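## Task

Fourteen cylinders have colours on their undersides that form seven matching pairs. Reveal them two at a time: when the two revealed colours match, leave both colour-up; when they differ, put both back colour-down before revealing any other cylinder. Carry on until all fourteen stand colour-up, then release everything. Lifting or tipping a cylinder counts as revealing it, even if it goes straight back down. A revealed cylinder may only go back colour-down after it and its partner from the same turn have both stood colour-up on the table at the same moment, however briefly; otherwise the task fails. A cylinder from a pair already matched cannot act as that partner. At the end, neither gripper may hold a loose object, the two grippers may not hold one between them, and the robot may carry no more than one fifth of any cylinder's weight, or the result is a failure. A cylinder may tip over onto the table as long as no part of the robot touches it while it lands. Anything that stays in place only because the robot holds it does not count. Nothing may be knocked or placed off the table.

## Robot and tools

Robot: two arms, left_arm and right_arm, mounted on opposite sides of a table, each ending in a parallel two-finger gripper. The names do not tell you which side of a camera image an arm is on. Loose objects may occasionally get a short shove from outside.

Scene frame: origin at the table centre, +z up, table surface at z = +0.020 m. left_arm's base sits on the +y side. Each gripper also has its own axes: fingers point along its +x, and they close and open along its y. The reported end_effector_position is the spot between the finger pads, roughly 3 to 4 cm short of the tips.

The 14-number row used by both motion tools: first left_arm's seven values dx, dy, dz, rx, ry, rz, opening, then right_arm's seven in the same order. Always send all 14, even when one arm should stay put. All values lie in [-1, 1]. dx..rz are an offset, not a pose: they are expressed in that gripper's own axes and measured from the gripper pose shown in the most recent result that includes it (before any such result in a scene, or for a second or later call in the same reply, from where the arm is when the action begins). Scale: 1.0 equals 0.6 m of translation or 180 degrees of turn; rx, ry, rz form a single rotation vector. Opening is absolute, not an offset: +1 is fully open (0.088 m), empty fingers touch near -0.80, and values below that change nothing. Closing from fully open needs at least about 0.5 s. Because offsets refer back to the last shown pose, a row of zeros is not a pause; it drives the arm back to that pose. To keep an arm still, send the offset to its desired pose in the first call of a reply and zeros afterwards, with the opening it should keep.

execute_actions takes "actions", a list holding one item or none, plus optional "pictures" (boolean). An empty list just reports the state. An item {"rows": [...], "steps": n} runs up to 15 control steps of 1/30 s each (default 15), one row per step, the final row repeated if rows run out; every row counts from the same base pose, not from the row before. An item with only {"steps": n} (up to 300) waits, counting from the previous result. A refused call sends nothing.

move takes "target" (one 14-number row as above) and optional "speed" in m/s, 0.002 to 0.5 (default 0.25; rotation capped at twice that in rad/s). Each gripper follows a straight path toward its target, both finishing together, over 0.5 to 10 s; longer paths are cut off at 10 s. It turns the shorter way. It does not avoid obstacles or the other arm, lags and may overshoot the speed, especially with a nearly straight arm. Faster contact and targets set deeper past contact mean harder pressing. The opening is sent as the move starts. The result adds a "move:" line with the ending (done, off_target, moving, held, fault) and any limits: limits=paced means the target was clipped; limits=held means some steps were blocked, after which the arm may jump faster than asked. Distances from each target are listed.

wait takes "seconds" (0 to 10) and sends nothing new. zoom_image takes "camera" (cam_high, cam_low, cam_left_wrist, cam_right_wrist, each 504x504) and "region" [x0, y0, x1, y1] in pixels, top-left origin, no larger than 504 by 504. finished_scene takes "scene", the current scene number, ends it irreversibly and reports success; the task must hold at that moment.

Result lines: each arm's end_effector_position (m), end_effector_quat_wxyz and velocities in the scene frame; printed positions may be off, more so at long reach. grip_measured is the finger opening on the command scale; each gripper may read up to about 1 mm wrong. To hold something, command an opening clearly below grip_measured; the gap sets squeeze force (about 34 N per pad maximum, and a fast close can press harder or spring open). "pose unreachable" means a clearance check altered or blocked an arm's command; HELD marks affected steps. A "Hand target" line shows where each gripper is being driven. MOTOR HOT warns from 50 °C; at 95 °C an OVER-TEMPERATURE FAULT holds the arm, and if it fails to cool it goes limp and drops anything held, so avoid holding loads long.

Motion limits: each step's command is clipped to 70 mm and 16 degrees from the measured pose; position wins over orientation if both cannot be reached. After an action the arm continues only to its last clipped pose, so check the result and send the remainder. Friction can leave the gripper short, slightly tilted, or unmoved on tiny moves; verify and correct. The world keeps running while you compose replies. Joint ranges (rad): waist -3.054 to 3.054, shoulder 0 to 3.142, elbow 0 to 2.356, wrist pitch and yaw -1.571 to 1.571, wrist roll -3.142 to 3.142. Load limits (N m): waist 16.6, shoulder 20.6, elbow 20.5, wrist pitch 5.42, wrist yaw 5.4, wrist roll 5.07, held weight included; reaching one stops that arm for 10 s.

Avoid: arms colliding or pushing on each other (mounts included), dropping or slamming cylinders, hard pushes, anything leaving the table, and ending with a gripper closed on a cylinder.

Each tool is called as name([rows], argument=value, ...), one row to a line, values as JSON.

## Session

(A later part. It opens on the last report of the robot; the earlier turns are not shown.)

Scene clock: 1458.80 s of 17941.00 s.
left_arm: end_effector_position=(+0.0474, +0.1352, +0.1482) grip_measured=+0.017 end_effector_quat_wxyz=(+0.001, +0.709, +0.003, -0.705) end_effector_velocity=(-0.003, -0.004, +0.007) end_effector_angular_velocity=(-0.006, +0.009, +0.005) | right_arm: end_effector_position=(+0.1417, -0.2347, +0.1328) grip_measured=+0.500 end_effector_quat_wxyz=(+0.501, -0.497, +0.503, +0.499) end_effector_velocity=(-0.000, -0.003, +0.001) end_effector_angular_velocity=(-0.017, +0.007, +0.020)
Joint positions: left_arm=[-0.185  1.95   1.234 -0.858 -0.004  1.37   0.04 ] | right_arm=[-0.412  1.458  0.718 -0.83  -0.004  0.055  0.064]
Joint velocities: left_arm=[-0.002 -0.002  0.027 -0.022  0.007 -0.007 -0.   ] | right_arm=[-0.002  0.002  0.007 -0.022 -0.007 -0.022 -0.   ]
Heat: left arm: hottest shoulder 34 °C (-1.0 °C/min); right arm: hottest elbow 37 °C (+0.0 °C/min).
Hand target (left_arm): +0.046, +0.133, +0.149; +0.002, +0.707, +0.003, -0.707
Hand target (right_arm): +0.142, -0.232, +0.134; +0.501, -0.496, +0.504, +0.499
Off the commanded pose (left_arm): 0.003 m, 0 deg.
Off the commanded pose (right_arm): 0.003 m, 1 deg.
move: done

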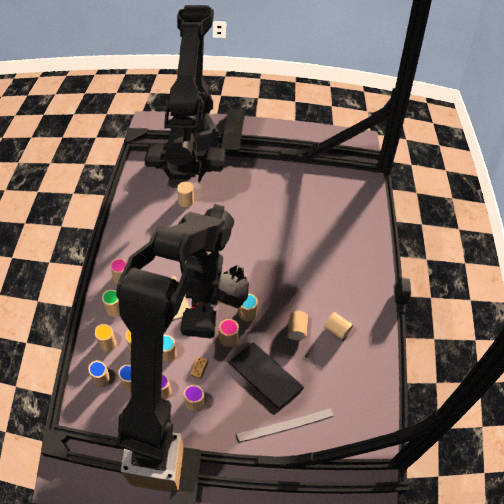

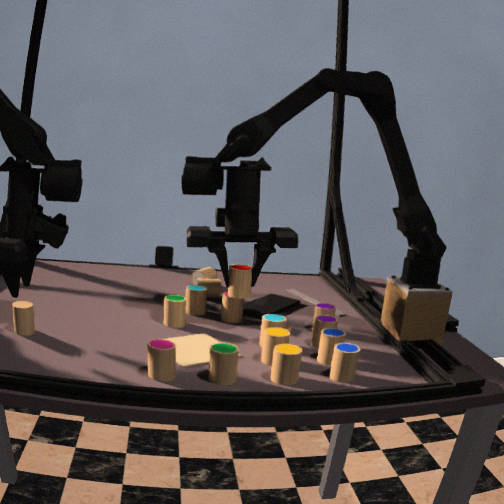

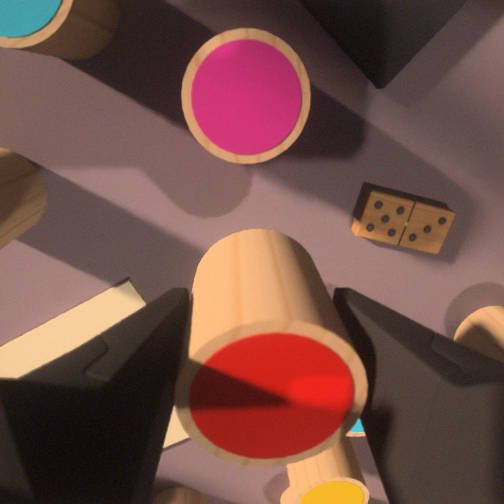

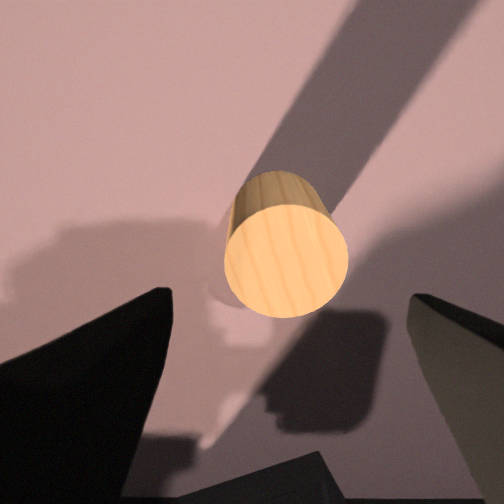

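move(target=[0.1185,0,0,0,0,0,-0.4, 0.096,0,0,0,0.003,0,0.5], speed=0.08)

execute_actions([
  {"rows":[[0,0,0,0,0,0,0.5,0,0,0,0,0,0,-0.4],[0,0,0,0,0,0,0.5,0,0,0,0,0,0,-0.4],[0,0,0,0,0,0,0.5,0,0,0,0,0,0,-0.4],[0,0,0,0,0,0,0.5,0,0,0,0,0,0,-0.4],[0,0,0,0,0,0,0.5,0,0,0,0,0,0,-0.4],[-0.01,0,0,0,0,0,0.5,0,0,0,0,0,0,-0.4],[-0.02,0,0,0,0,0,0.5,0,0,0,0,0,0,-0.4],[-0.03,0,0,0,0,0,0.5,-0.015,0,0,0,0,0,-0.4],[-0.04,0,0,0,0,0,0.5,-0.03,0,0,0,0,0,-0.4],[-0.05,0,0,0,0,0,0.5,-0.045,0,0,0,0,0,-0.4],[-0.06,0,0,0,0,0,0.5,-0.06,0,0,0,0,0,-0.4],[-0.07,0,0,0,0,0,0.5,-0.075,0,0,0,0,0,-0.4],[-0.08,0,0,0,0,0,0.5,-0.09,0,0,0,0,0,-0.4],[-0.09,0,0,0,0,0,0.5,-0.105,0,0,0,0,0,-0.4],[-0.10,0,0,0,0,0,0.5,-0.12,0,0,0,0,0,-0.4]]},
], pictures=false)

move(target=[-0.305,0.07,-0.13,0,0,0.5,0.6, -0.302,0.023,0.302,0,-0.504,0,-0.4], speed=0.4)

execute_actions([
  {"rows":[[0,0,0,0,0,0,0.6,0,0,0,0,0,0,-0.4]],"steps":2},
], pictures=false)

Scene clock: 1471.87 s of 17941.00 s.
left_arm: end_effector_position=(+0.0467, +0.1328, +0.0810) grip_measured=+0.010 end_effector_quat_wxyz=(+0.005, +0.708, -0.000, -0.706) end_effector_velocity=(-0.001, +0.002, +0.000) end_effector_angular_velocity=(+0.009, +0.006, +0.005) | right_arm: end_effector_position=(+0.1416, -0.2312, +0.0786) grip_measured=+0.500 end_effector_quat_wxyz=(+0.502, -0.495, +0.502, +0.500) end_effector_velocity=(-0.000, -0.003, -0.001) end_effector_angular_velocity=(-0.012, +0.007, +0.005)
Joint positions: left_arm=[-0.186  2.095  1.136 -0.605 -0.004  1.37   0.04 ] | right_arm=[-0.412  1.624  0.608 -0.55  -0.004  0.054  0.064]
Joint velocities: left_arm=[-0.002 -0.002 -0.002 -0.007  0.007 -0.007  0.   ] | right_arm=[-0.002  0.002 -0.002 -0.007 -0.007 -0.007 -0.   ]
Heat: left arm: hottest shoulder 35 °C (+0.0 °C/min); right arm: hottest elbow 37 °C (+0.0 °C/min).
Hand target (left_arm): +0.048, +0.136, +0.077; +0.001, +0.709, +0.003, -0.705
Hand target (right_arm): +0.142, -0.235, +0.075; +0.499, -0.499, +0.506, +0.496
Off the commanded pose (left_arm): 0.005 m, 1 deg.
Off the commanded pose (right_arm): 0.005 m, 1 deg.
move: done

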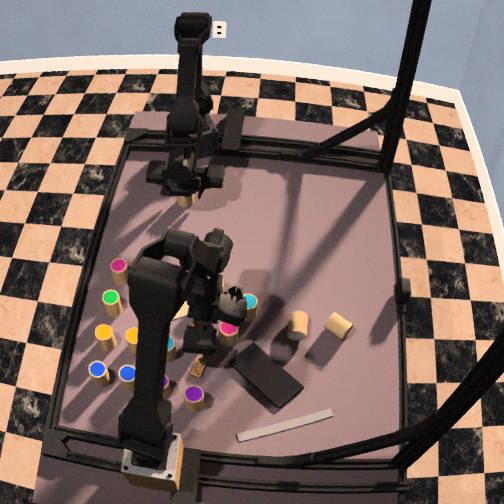

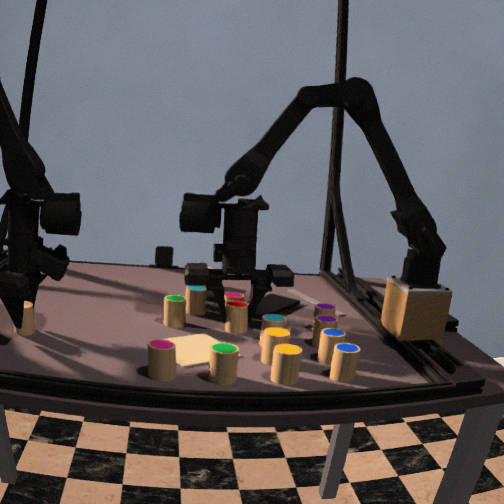

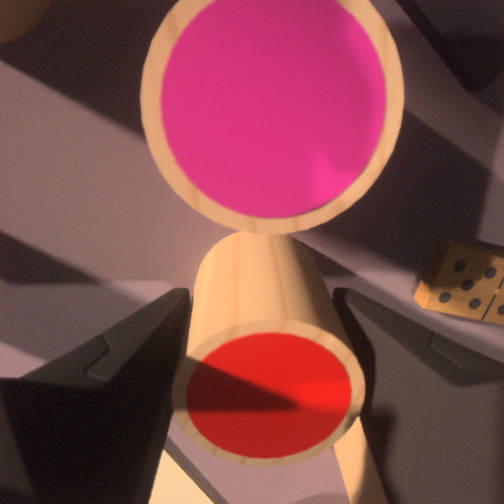

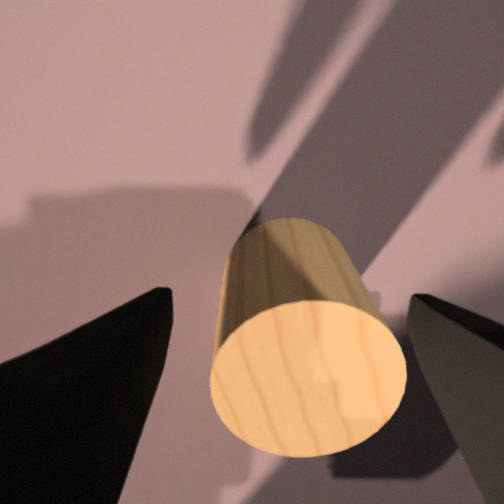

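Scene clock: 1472.37 s of 17941.00 s.
left_arm: end_effector_position=(+0.0478, +0.1383, +0.1188) grip_measured=+0.496 end_effector_quat_wxyz=(-0.003, +0.709, +0.007, -0.705) end_effector_velocity=(-0.003, -0.026, +0.198) end_effector_angular_velocity=(-0.117, +0.001, +0.005) | right_arm: end_effector_position=(+0.1417, -0.2370, +0.1192) grip_measured=+0.000 end_effector_quat_wxyz=(+0.496, -0.502, +0.509, +0.493) end_effector_velocity=(-0.002, +0.035, +0.263) end_effector_angular_velocity=(+0.129, +0.014, +0.019)
Joint positions: left_arm=[-0.186  2.005  1.179 -0.761 -0.004  1.37   0.063] | right_arm=[-0.412  1.5    0.692 -0.784 -0.005  0.054  0.039]
Joint velocities: left_arm=[-0.002 -0.418  0.305 -0.608 -0.022 -0.007  0.002] | right_arm=[-0.002 -0.642  0.652 -1.165 -0.007 -0.022 -0.   ]
Heat: left arm: hottest shoulder 35 °C (+0.0 °C/min); right arm: hottest elbow 37 °C (+0.0 °C/min).
Hand target (left_arm): +0.047, +0.134, +0.140; +0.006, +0.708, -0.001, -0.707
Hand target (right_arm): +0.141, -0.231, +0.145; +0.504, -0.494, +0.501, +0.501
Off the commanded pose (left_arm): 0.023 m, 1 deg.
Off the commanded pose (right_arm): 0.032 m, 1 deg.
Steps of this call (steps 1 to 15: all 15 steps of this action). Readings (end_effector_position):
1: left_arm (+0.0467, +0.1328, +0.0810) | right_arm (+0.1416, -0.2311, +0.0786)
2: left_arm (+0.0467, +0.1328, +0.0810) | right_arm (+0.1416, -0.2311, +0.0786)
4: left_arm (+0.0467, +0.1327, +0.0810) | right_arm (+0.1416, -0.2311, +0.0786)
8: left_arm (+0.0475, +0.1367, +0.0835) | right_arm (+0.1415, -0.2321, +0.0791)
15: the state above

Scene clock: 1475.37 s of 17941.00 s.
left_arm: end_effector_position=(+0.1241, +0.0929, +0.3245) grip_measured=+0.600 end_effector_quat_wxyz=(+0.500, +0.501, -0.503, -0.496) end_effector_velocity=(+0.000, +0.000, -0.000) end_effector_angular_velocity=(-0.002, +0.007, +0.005) | right_arm: end_effector_position=(+0.1281, -0.0523, +0.3238) grip_measured=+0.000 end_effector_quat_wxyz=(+0.705, +0.005, -0.002, +0.709) end_effector_velocity=(-0.000, +0.001, -0.005) end_effector_angular_velocity=(-0.017, -0.009, +0.005)
Joint positions: left_arm=[0.058 1.406 0.403 1.009 0.046 1.579 0.068] | right_arm=[-0.363  1.389  0.523  0.877  0.089  0.004  0.039]
Joint velocities: left_arm=[-0.002  0.002 -0.002  0.007 -0.007 -0.007 -0.   ] | right_arm=[-0.002  0.007 -0.002 -0.007 -0.007 -0.007 -0.   ]
Heat: left arm: hottest shoulder 35 °C (+0.0 °C/min); right arm: hottest elbow 37 °C (+0.0 °C/min).
Hand target (left_arm): +0.125, +0.094, +0.320; +0.498, +0.503, -0.500, -0.498
Hand target (right_arm): +0.128, -0.052, +0.320; +0.706, +0.001, -0.000, +0.708
Off the commanded pose (left_arm): 0.006 m, 1 deg.
Off the commanded pose (right_arm): 0.005 m, 1 deg.
move: done

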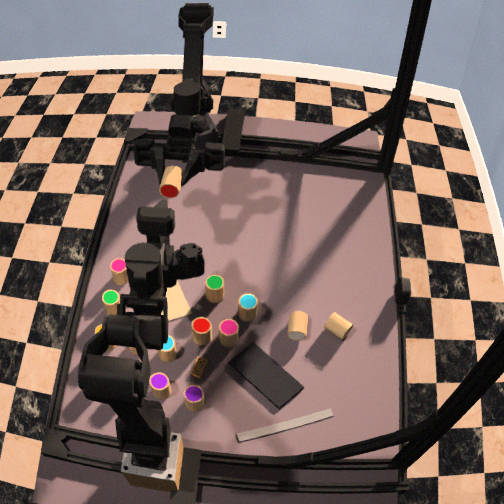

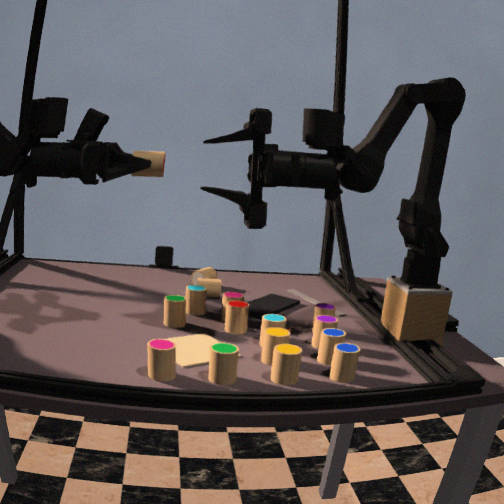

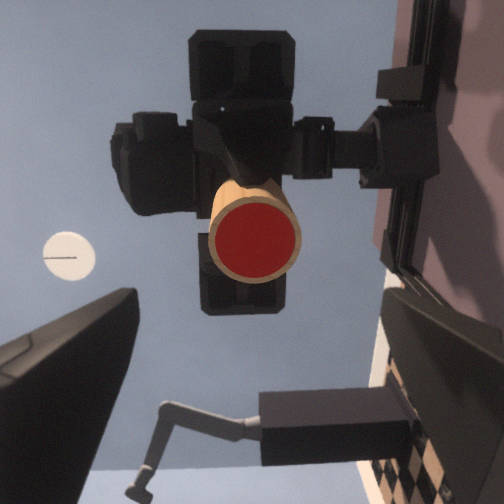

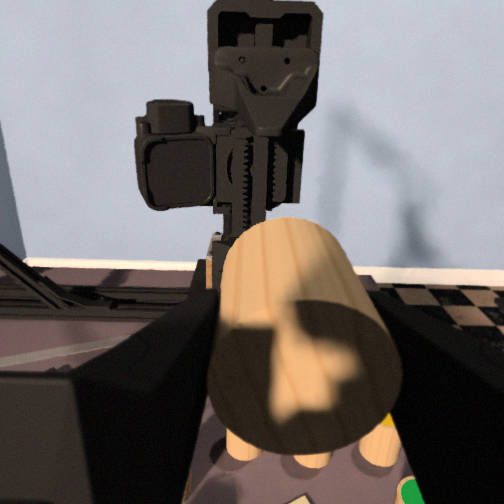

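Scene clock: 1475.43 s of 17941.00 s.
left_arm: end_effector_position=(+0.1241, +0.0929, +0.3245) grip_measured=+0.600 end_effector_quat_wxyz=(+0.500, +0.501, -0.503, -0.496) end_effector_velocity=(+0.002, +0.001, -0.002) end_effector_angular_velocity=(+0.007, +0.008, +0.010) | right_arm: end_effector_position=(+0.1281, -0.0523, +0.3239) grip_measured=+0.000 end_effector_quat_wxyz=(+0.705, +0.005, -0.002, +0.709) end_effector_velocity=(-0.000, -0.001, -0.005) end_effector_angular_velocity=(-0.022, -0.009, +0.005)
Joint positions: left_arm=[0.058 1.406 0.403 1.009 0.046 1.579 0.068] | right_arm=[-0.363  1.389  0.523  0.877  0.089  0.004  0.039]
Joint velocities: left_arm=[ 0.002 -0.002 -0.002 -0.007 -0.007 -0.007 -0.001] | right_arm=[-0.002 -0.002 -0.002 -0.022 -0.007 -0.007  0.   ]
Heat: left arm: hottest shoulder 35 °C (+0.0 °C/min); right arm: hottest elbow 37 °C (+0.0 °C/min).
Hand target (left_arm): +0.124, +0.093, +0.324; +0.500, +0.501, -0.503, -0.496
Hand target (right_arm): +0.128, -0.052, +0.324; +0.705, +0.005, -0.002, +0.709
Off the commanded pose (left_arm): 0.000 m, 0 deg.
Off the commanded pose (right_arm): 0.000 m, 0 deg.
Steps of this call (steps 1 to 2: all 2 steps of this action). Readings (end_effector_position):
1: left_arm (+0.1241, +0.0929, +0.3245) | right_arm (+0.1281, -0.0523, +0.3239)
2: the state above

move(target=[0.1605,0.006,0.0022,0,0,0,0.6, 0,0,0,0,0,0,-0.4], speed=0.14)

execute_actions([
  {"rows":[[0,0,0,0,0,0,-0.4,0,0,0,0,0,0,-0.4],[0,0,0,0,0,0,-0.4,0,0,0,0,0,0,-0.4],[0,0,0,0,0,0,-0.4,0,0,0,0,0,0,-0.4],[0,0,0,0,0,0,-0.4,0,0,0,0,0,0,-0.4],[0,0,0,0,0,0,-0.4,0,0,0,0,0,0,-0.4],[0,0,0,0,0,0,-0.4,0,0,0,0,0,0,-0.4],[0,0,0,0,0,0,-0.4,0,0,0,0,0,0,-0.4],[0,0,0,0,0,0,-0.4,0,0,0,0,0,0,0.5],[0,0,0,0,0,0,-0.4,0,0,0,0,0,0,0.5],[0,0,0,0,0,0,-0.4,0,0,0,0,0,0,0.5],[-0.01,0,0,0,0,0,-0.4,-0.01,0,0,0,0,0,0.5],[-0.02,0,0,0,0,0,-0.4,-0.02,0,0,0,0,0,0.5],[-0.03,0,0,0,0,0,-0.4,-0.03,0,0,0,0,0,0.5],[-0.04,0,0,0,0,0,-0.4,-0.04,0,0,0,0,0,0.5],[-0.05,0,0,0,0,0,-0.4,-0.05,0,0,0,0,0,0.5]]},
], pictures=false)

move(target=[0.068,-0.303,-0.118,0,0,-0.497,-0.4, -0.26,-0.025,-0.25,0,0.503,0,0.5], speed=0.4)

Scene clock: 1488.07 s of 17941.00 s.
left_arm: end_effector_position=(+0.1240, -0.0003, +0.3262) grip_measured=+0.600 end_effector_quat_wxyz=(+0.499, +0.502, -0.502, -0.497) end_effector_velocity=(-0.002, -0.001, +0.001) end_effector_angular_velocity=(-0.007, +0.022, -0.010) | right_arm: end_effector_position=(+0.1281, -0.0523, +0.3233) grip_measured=+0.000 end_effector_quat_wxyz=(+0.705, +0.005, -0.001, +0.709) end_effector_velocity=(-0.002, +0.000, +0.004) end_effector_angular_velocity=(+0.012, -0.021, +0.019)
Joint positions: left_arm=[0.043 1.749 0.764 0.987 0.032 1.579 0.068] | right_arm=[-0.363  1.39   0.523  0.876  0.089  0.004  0.039]
Joint velocities: left_arm=[-0.002  0.002  0.002  0.007  0.007 -0.022 -0.   ] | right_arm=[-0.002 -0.002  0.002  0.007 -0.022 -0.022 -0.   ]
Heat: left arm: hottest shoulder 34 °C (-2.0 °C/min); right arm: hottest elbow 37 °C (+0.0 °C/min).
Hand target (left_arm): +0.123, -0.003, +0.328; +0.500, +0.501, -0.503, -0.496
Hand target (right_arm): +0.128, -0.052, +0.324; +0.705, +0.006, -0.002, +0.709
Off the commanded pose (left_arm): 0.004 m, 0 deg.
Off the commanded pose (right_arm): 0.001 m, 0 deg.
move: done

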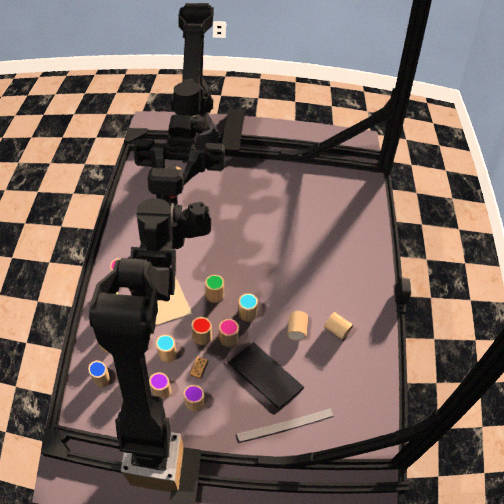

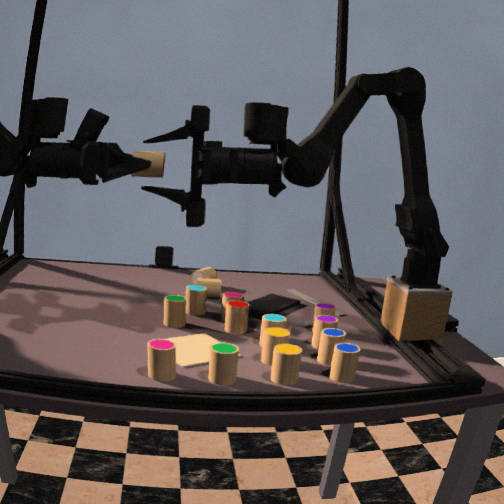

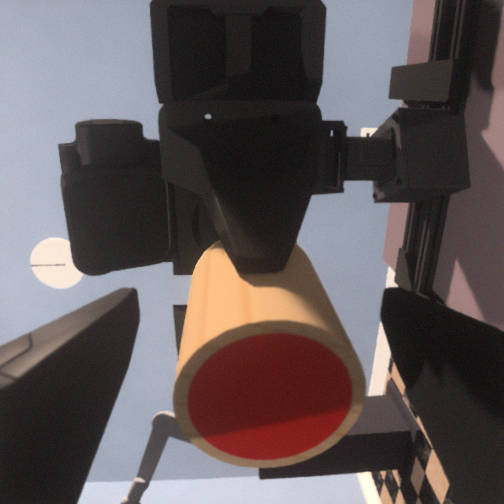

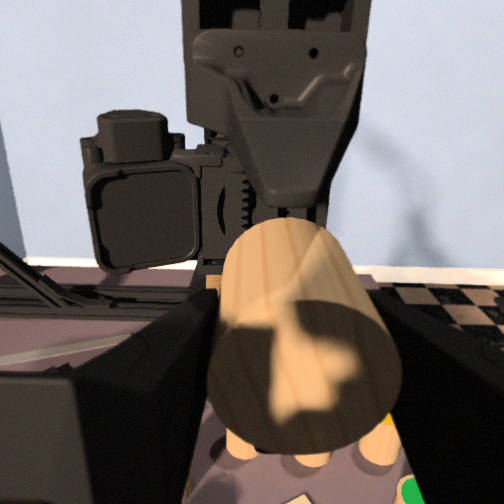

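Scene clock: 1488.57 s of 17941.00 s.
left_arm: end_effector_position=(+0.1236, +0.0136, +0.3201) grip_measured=+0.020 end_effector_quat_wxyz=(+0.495, +0.506, -0.497, -0.501) end_effector_velocity=(-0.003, +0.148, -0.027) end_effector_angular_velocity=(+0.066, +0.009, +0.020) | right_arm: end_effector_position=(+0.1282, -0.0654, +0.3227) grip_measured=+0.489 end_effector_quat_wxyz=(+0.705, +0.004, -0.001, +0.709) end_effector_velocity=(+0.001, -0.148, -0.013) end_effector_angular_velocity=(-0.027, -0.010, +0.005)
Joint positions: left_arm=[0.043 1.711 0.703 0.993 0.031 1.579 0.04 ] | right_arm=[-0.359  1.331  0.479  0.859  0.092  0.004  0.063]
Joint velocities: left_arm=[-0.002 -0.457 -0.618  0.095 -0.022 -0.007 -0.   ] | right_arm=[ 0.056 -0.672 -0.501 -0.198  0.051 -0.007  0.028]
Heat: left arm: hottest shoulder 34 °C (-2.0 °C/min); right arm: hottest elbow 37 °C (+0.0 °C/min).
Hand target (left_arm): +0.124, +0.027, +0.326; +0.499, +0.502, -0.502, -0.497
Hand target (right_arm): +0.128, -0.080, +0.322; +0.705, +0.005, -0.002, +0.709
Off the commanded pose (left_arm): 0.017 m, 1 deg.
Off the commanded pose (right_arm): 0.017 m, 0 deg.
Steps of this call (steps 1 to 15: all 15 steps of this action). Readings (end_effector_position):
1: left_arm (+0.1240, -0.0004, +0.3263) | right_arm (+0.1281, -0.0523, +0.3233)
2: left_arm (+0.1240, -0.0004, +0.3262) | right_arm (+0.1281, -0.0523, +0.3233)
4: left_arm (+0.1240, -0.0004, +0.3263) | right_arm (+0.1281, -0.0523, +0.3233)
8: left_arm (+0.1240, -0.0004, +0.3262) | right_arm (+0.1281, -0.0523, +0.3231)
15: the state above

Scene clock: 1491.67 s of 17941.00 s.
left_arm: end_effector_position=(+0.1946, -0.0112, +0.1394) grip_measured=+0.017 end_effector_quat_wxyz=(+0.002, +0.710, +0.003, -0.705) end_effector_velocity=(-0.003, +0.004, -0.006) end_effector_angular_velocity=(+0.030, +0.012, +0.005) | right_arm: end_effector_position=(+0.1432, -0.2343, +0.1698) grip_measured=+0.500 end_effector_quat_wxyz=(+0.500, -0.498, +0.503, +0.499) end_effector_velocity=(+0.001, -0.002, -0.000) end_effector_angular_velocity=(-0.008, +0.007, +0.015)
Joint positions: left_arm=[ 0.176  2.539  2.183 -1.215 -0.007  1.73   0.04 ] | right_arm=[-0.419  1.395  0.825 -1.003 -0.003  0.044  0.064]
Joint velocities: left_arm=[-0.002  0.017  0.007 -0.022  0.007 -0.007 -0.   ] | right_arm=[-0.007 -0.002 -0.002 -0.007 -0.007 -0.022 -0.   ]
Heat: left arm: hottest shoulder 34 °C (-2.0 °C/min); right arm: hottest elbow 37 °C (+1.0 °C/min).
Hand target (left_arm): +0.196, -0.013, +0.139; +0.003, +0.711, +0.002, -0.704
Hand target (right_arm): +0.143, -0.231, +0.171; +0.500, -0.497, +0.503, +0.500
Off the commanded pose (left_arm): 0.003 m, 0 deg.
Off the commanded pose (right_arm): 0.003 m, 1 deg.
move: done

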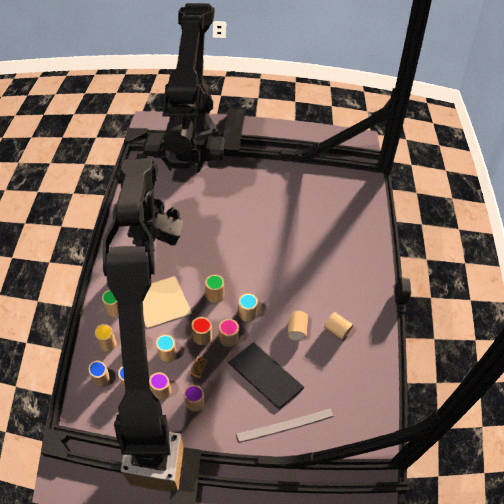

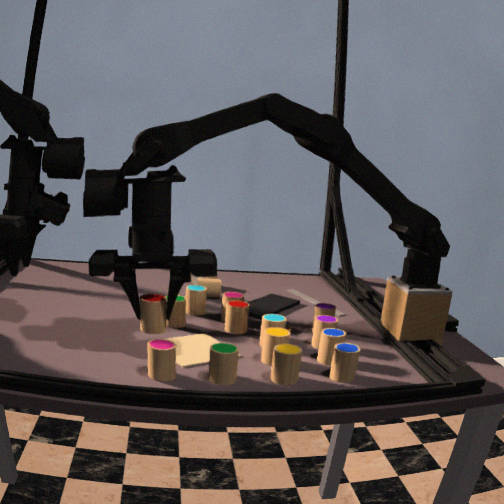

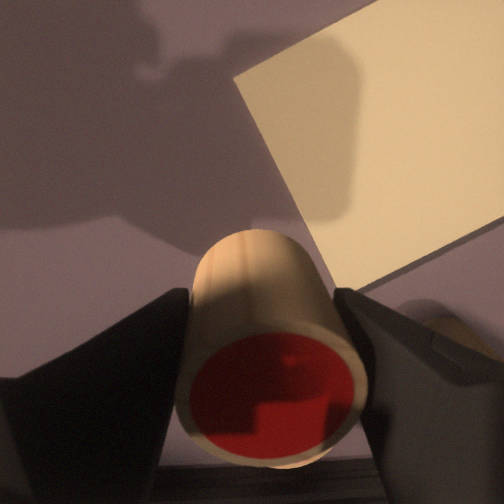

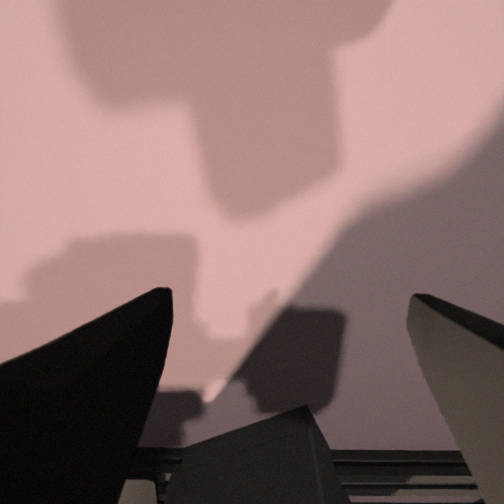

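move(target=[0.062,0.017,-0.012,0,0,0,-0.4, 0,0,-0.05,0,0,0,0.5], speed=0.1)

Scene clock: 1497.20 s of 17941.00 s.
left_arm: end_effector_position=(+0.2006, -0.0182, +0.1011) grip_measured=+0.013 end_effector_quat_wxyz=(-0.001, +0.709, +0.006, -0.705) end_effector_velocity=(-0.000, +0.001, +0.002) end_effector_angular_velocity=(+0.004, -0.007, -0.010) | right_arm: end_effector_position=(+0.1435, -0.2613, +0.1707) grip_measured=+0.500 end_effector_quat_wxyz=(+0.501, -0.498, +0.502, +0.499) end_effector_velocity=(+0.002, -0.004, +0.001) end_effector_angular_velocity=(-0.017, -0.008, +0.005)
Joint positions: left_arm=[ 0.185  2.63   2.204 -1.154 -0.007  1.74   0.04 ] | right_arm=[-0.415  1.278  0.742 -1.035 -0.004  0.048  0.064]
Joint velocities: left_arm=[-0.002 -0.002  0.002 -0.007 -0.007  0.007 -0.   ] | right_arm=[-0.002 -0.002  0.002 -0.022  0.007 -0.007 -0.   ]
Heat: left arm: hottest shoulder 36 °C (+0.0 °C/min); right arm: hottest elbow 37 °C (+1.0 °C/min).
Hand target (left_arm): +0.202, -0.021, +0.102; +0.002, +0.710, +0.003, -0.705
Hand target (right_arm): +0.143, -0.264, +0.170; +0.500, -0.498, +0.503, +0.499
Off the commanded pose (left_arm): 0.004 m, 1 deg.
Off the commanded pose (right_arm): 0.003 m, 0 deg.
move: done

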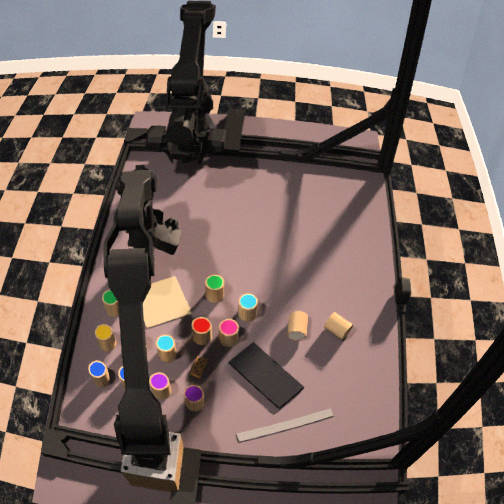

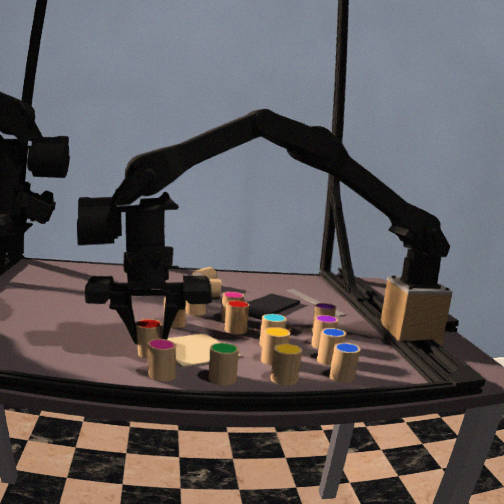

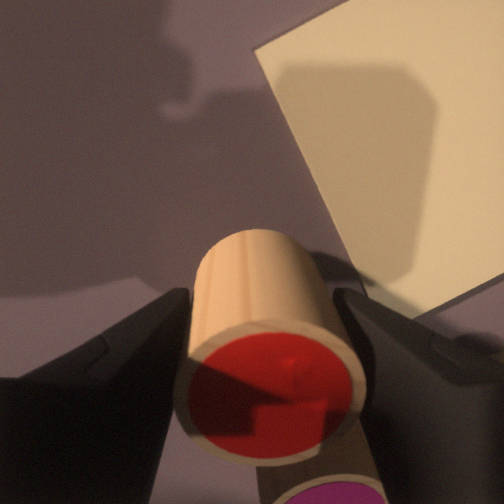

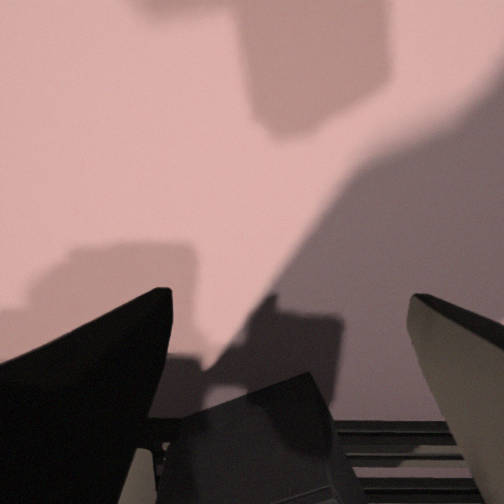

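move(target=[0.028,0.003,0,0,0,0.002,-0.4, 0,0,0,0,0,0,0.5], speed=0.05)

execute_actions([
  {"rows":[[0,0,0,0,0,0,0.5,0,0,0,0,0,0,0.5]],"steps":8},
], pictures=false)

move(target=[-0.1,-0.005,0,0,0,0,0.5, 0,0,0,0,0,0,0.5], speed=0.15)

Scene clock: 1504.30 s of 17941.00 s.
left_arm: end_effector_position=(+0.2014, -0.0230, +0.0919) grip_measured=+0.010 end_effector_quat_wxyz=(+0.007, +0.710, -0.002, -0.704) end_effector_velocity=(+0.000, -0.001, +0.001) end_effector_angular_velocity=(-0.009, +0.006, +0.010) | right_arm: end_effector_position=(+0.1434, -0.2616, +0.1706) grip_measured=+0.500 end_effector_quat_wxyz=(+0.501, -0.498, +0.503, +0.499) end_effector_velocity=(-0.001, -0.002, +0.001) end_effector_angular_velocity=(-0.003, +0.007, +0.005)
Joint positions: left_arm=[ 0.185  2.641  2.186 -1.103 -0.007  1.74   0.039] | right_arm=[-0.414  1.277  0.741 -1.035 -0.004  0.049  0.064]
Joint velocities: left_arm=[ 0.002 -0.002 -0.002  0.007  0.007 -0.007 -0.   ] | right_arm=[-0.002 -0.007 -0.002 -0.007 -0.007 -0.007 -0.   ]
Heat: left arm: hottest shoulder 38 °C (+2.0 °C/min); right arm: hottest elbow 37 °C (+1.0 °C/min).
Hand target (left_arm): +0.201, -0.020, +0.085; +0.001, +0.709, +0.004, -0.705
Hand target (right_arm): +0.143, -0.261, +0.171; +0.501, -0.498, +0.502, +0.499
Off the commanded pose (left_arm): 0.008 m, 1 deg.
Off the commanded pose (right_arm): 0.000 m, 0 deg.
move: done

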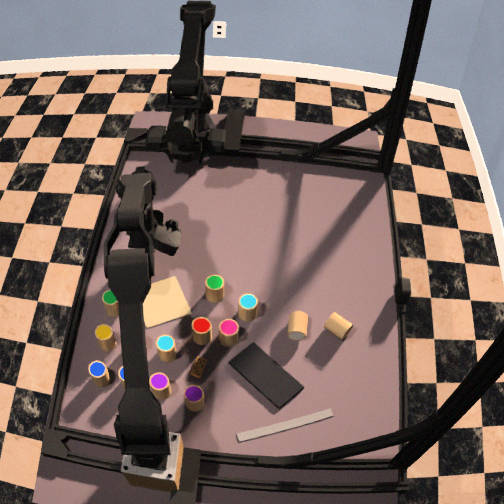

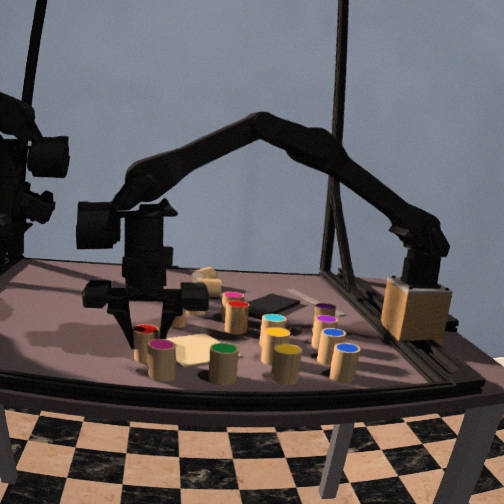

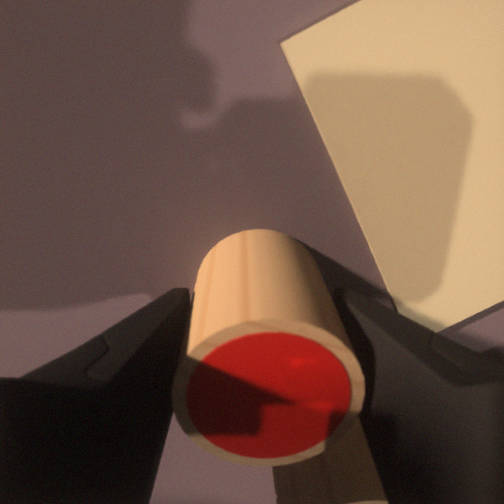

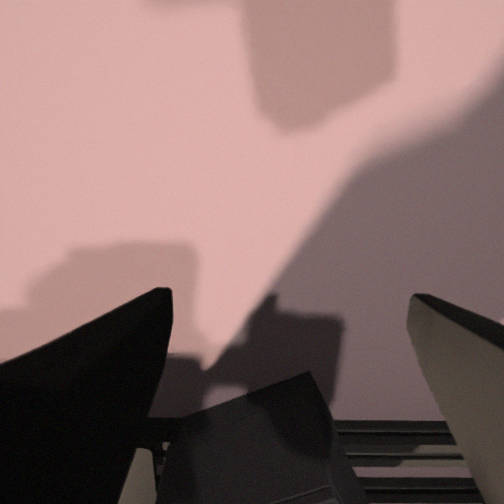

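Scene clock: 1504.57 s of 17941.00 s.
left_arm: end_effector_position=(+0.2014, -0.0230, +0.0919) grip_measured=+0.485 end_effector_quat_wxyz=(+0.007, +0.710, -0.002, -0.704) end_effector_velocity=(-0.000, +0.002, +0.001) end_effector_angular_velocity=(+0.008, -0.006, +0.005) | right_arm: end_effector_position=(+0.1434, -0.2616, +0.1706) grip_measured=+0.500 end_effector_quat_wxyz=(+0.501, -0.498, +0.503, +0.499) end_effector_velocity=(-0.003, -0.002, -0.000) end_effector_angular_velocity=(-0.008, +0.022, +0.005)
Joint positions: left_arm=[ 0.185  2.641  2.186 -1.103 -0.007  1.74   0.063] | right_arm=[-0.414  1.277  0.741 -1.035 -0.004  0.049  0.064]
Joint velocities: left_arm=[-0.002 -0.002 -0.002 -0.007 -0.007 -0.007  0.016] | right_arm=[-0.002 -0.002 -0.002 -0.007 -0.022 -0.007 -0.   ]
Heat: left arm: hottest shoulder 38 °C (+3.0 °C/min); right arm: hottest elbow 37 °C (+1.0 °C/min).
Hand target (left_arm): +0.201, -0.023, +0.092; +0.007, +0.710, -0.002, -0.704
Hand target (right_arm): +0.143, -0.262, +0.171; +0.501, -0.498, +0.503, +0.499
Off the commanded pose (left_arm): 0.000 m, 0 deg.
Off the commanded pose (right_arm): 0.000 m, 0 deg.
Steps of this call (steps 1 to 8: all 8 steps of this action). Readings (end_effector_position):
1: left_arm (+0.2014, -0.0230, +0.0919) | right_arm (+0.1434, -0.2616, +0.1706)
2: left_arm (+0.2014, -0.0230, +0.0919) | right_arm (+0.1434, -0.2616, +0.1706)
4: left_arm (+0.2014, -0.0230, +0.0919) | right_arm (+0.1434, -0.2616, +0.1706)
8: the state above

Scene clock: 1505.77 s of 17941.00 s.
left_arm: end_effector_position=(+0.2003, -0.0165, +0.1453) grip_measured=+0.500 end_effector_quat_wxyz=(+0.001, +0.709, +0.004, -0.705) end_effector_velocity=(-0.000, +0.001, +0.002) end_effector_angular_velocity=(+0.004, -0.007, +0.005) | right_arm: end_effector_position=(+0.1434, -0.2616, +0.1706) grip_measured=+0.500 end_effector_quat_wxyz=(+0.501, -0.498, +0.503, +0.499) end_effector_velocity=(+0.000, +0.001, +0.001) end_effector_angular_velocity=(+0.012, +0.008, -0.000)
Joint positions: left_arm=[ 0.185  2.579  2.282 -1.278 -0.007  1.74   0.063] | right_arm=[-0.414  1.277  0.741 -1.035 -0.004  0.049  0.064]
Joint velocities: left_arm=[-0.002 -0.002  0.002 -0.007 -0.007 -0.007  0.   ] | right_arm=[-0.007 -0.007 -0.002  0.007 -0.007 -0.007  0.   ]
Heat: left arm: hottest shoulder 38 °C (+3.0 °C/min); right arm: hottest elbow 37 °C (+1.0 °C/min).
Hand target (left_arm): +0.201, -0.019, +0.152; +0.007, +0.710, -0.002, -0.704
Hand target (right_arm): +0.143, -0.262, +0.171; +0.501, -0.498, +0.503, +0.499
Off the commanded pose (left_arm): 0.007 m, 1 deg.
Off the commanded pose (right_arm): 0.000 m, 0 deg.
move: done

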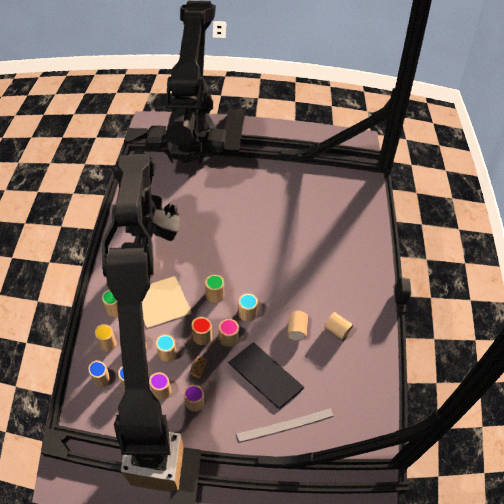

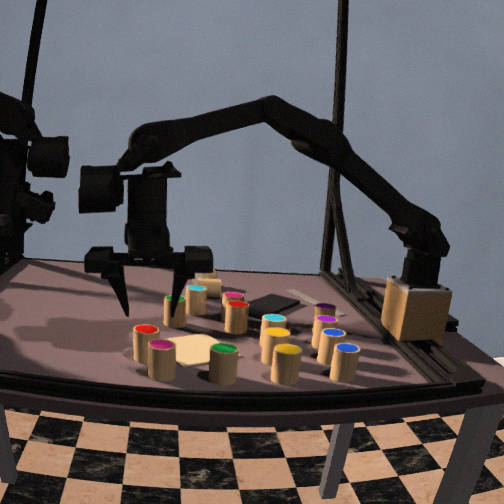

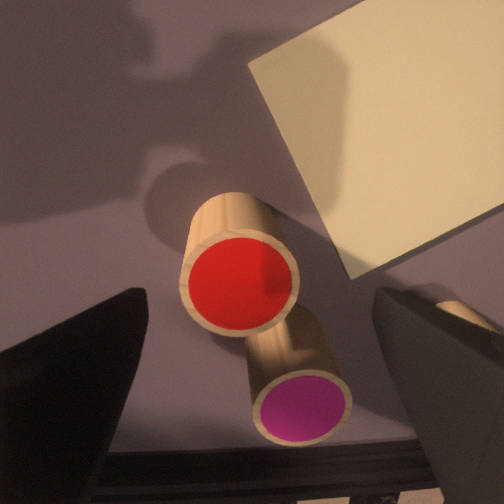

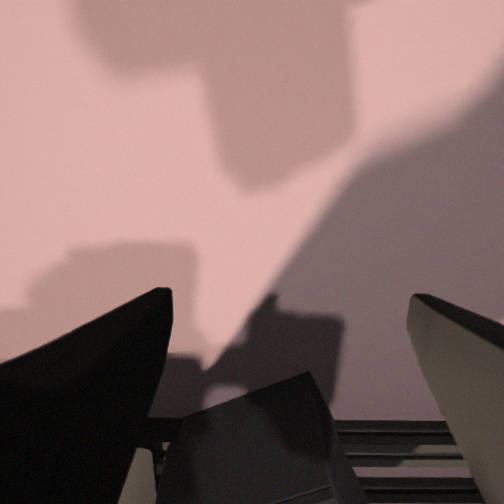

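wait(seconds=1)

finished_scene(scene=1)

Scene clock: 1511.20 s of 17941.00 s.
left_arm: end_effector_position=(+0.2003, -0.0166, +0.1457) grip_measured=+0.500 end_effector_quat_wxyz=(+0.001, +0.709, +0.004, -0.705) end_effector_velocity=(+0.002, +0.003, -0.001) end_effector_angular_velocity=(+0.016, -0.020, +0.005) | right_arm: end_effector_position=(+0.1434, -0.2616, +0.1706) grip_measured=+0.500 end_effector_quat_wxyz=(+0.501, -0.498, +0.503, +0.499) end_effector_velocity=(+0.002, -0.002, -0.000) end_effector_angular_velocity=(-0.007, -0.008, +0.005)
Joint positions: left_arm=[ 0.185  2.579  2.284 -1.279 -0.007  1.74   0.063] | right_arm=[-0.414  1.277  0.741 -1.035 -0.004  0.049  0.064]
Joint velocities: left_arm=[-0.002 -0.002 -0.007 -0.007 -0.022 -0.007  0.   ] | right_arm=[-0.002 -0.002 -0.002 -0.007  0.007 -0.007  0.   ]
Heat: left arm: hottest shoulder 40 °C (+5.0 °C/min); right arm: hottest elbow 37 °C (+0.0 °C/min).
Hand target (left_arm): +0.201, -0.019, +0.152; +0.007, +0.710, -0.002, -0.704
Hand target (right_arm): +0.143, -0.262, +0.171; +0.501, -0.498, +0.503, +0.499
Off the commanded pose (left_arm): 0.007 m, 1 deg.
Off the commanded pose (right_arm): 0.000 m, 0 deg.
Steps of this call (steps 1 to 90: nothing new was sent; then 2.43 s passed at rest). Readings (end_effector_position):
1: left_arm (+0.2003, -0.0166, +0.1454) | right_arm (+0.1434, -0.2616, +0.1706)
2: left_arm (+0.2003, -0.0168, +0.1454) | right_arm (+0.1434, -0.2616, +0.1706)
4: left_arm (+0.2003, -0.0167, +0.1454) | right_arm (+0.1434, -0.2616, +0.1706)
8: left_arm (+0.2003, -0.0166, +0.1456) | right_arm (+0.1434, -0.2616, +0.1706)
90: the state above

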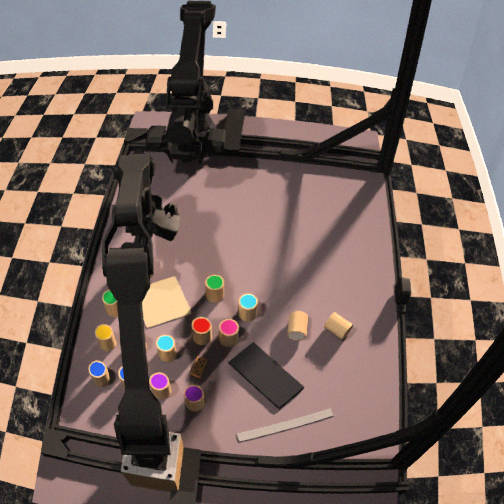

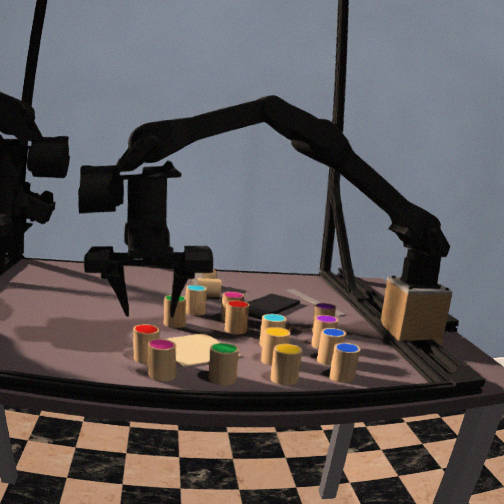

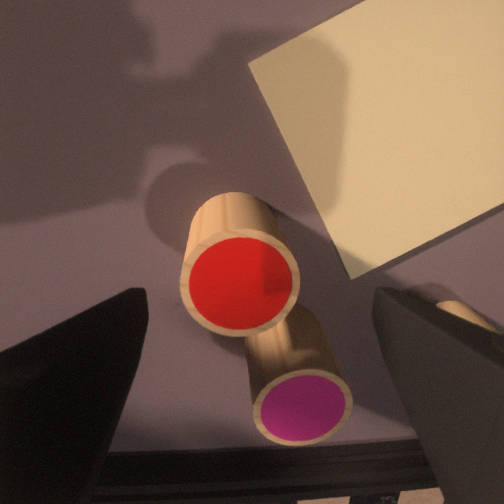

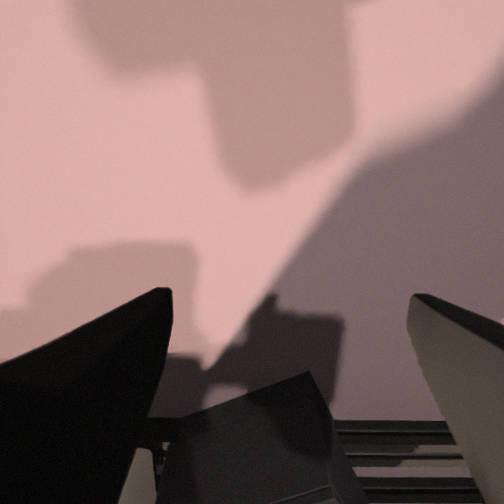

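The scene is finished: the task was done.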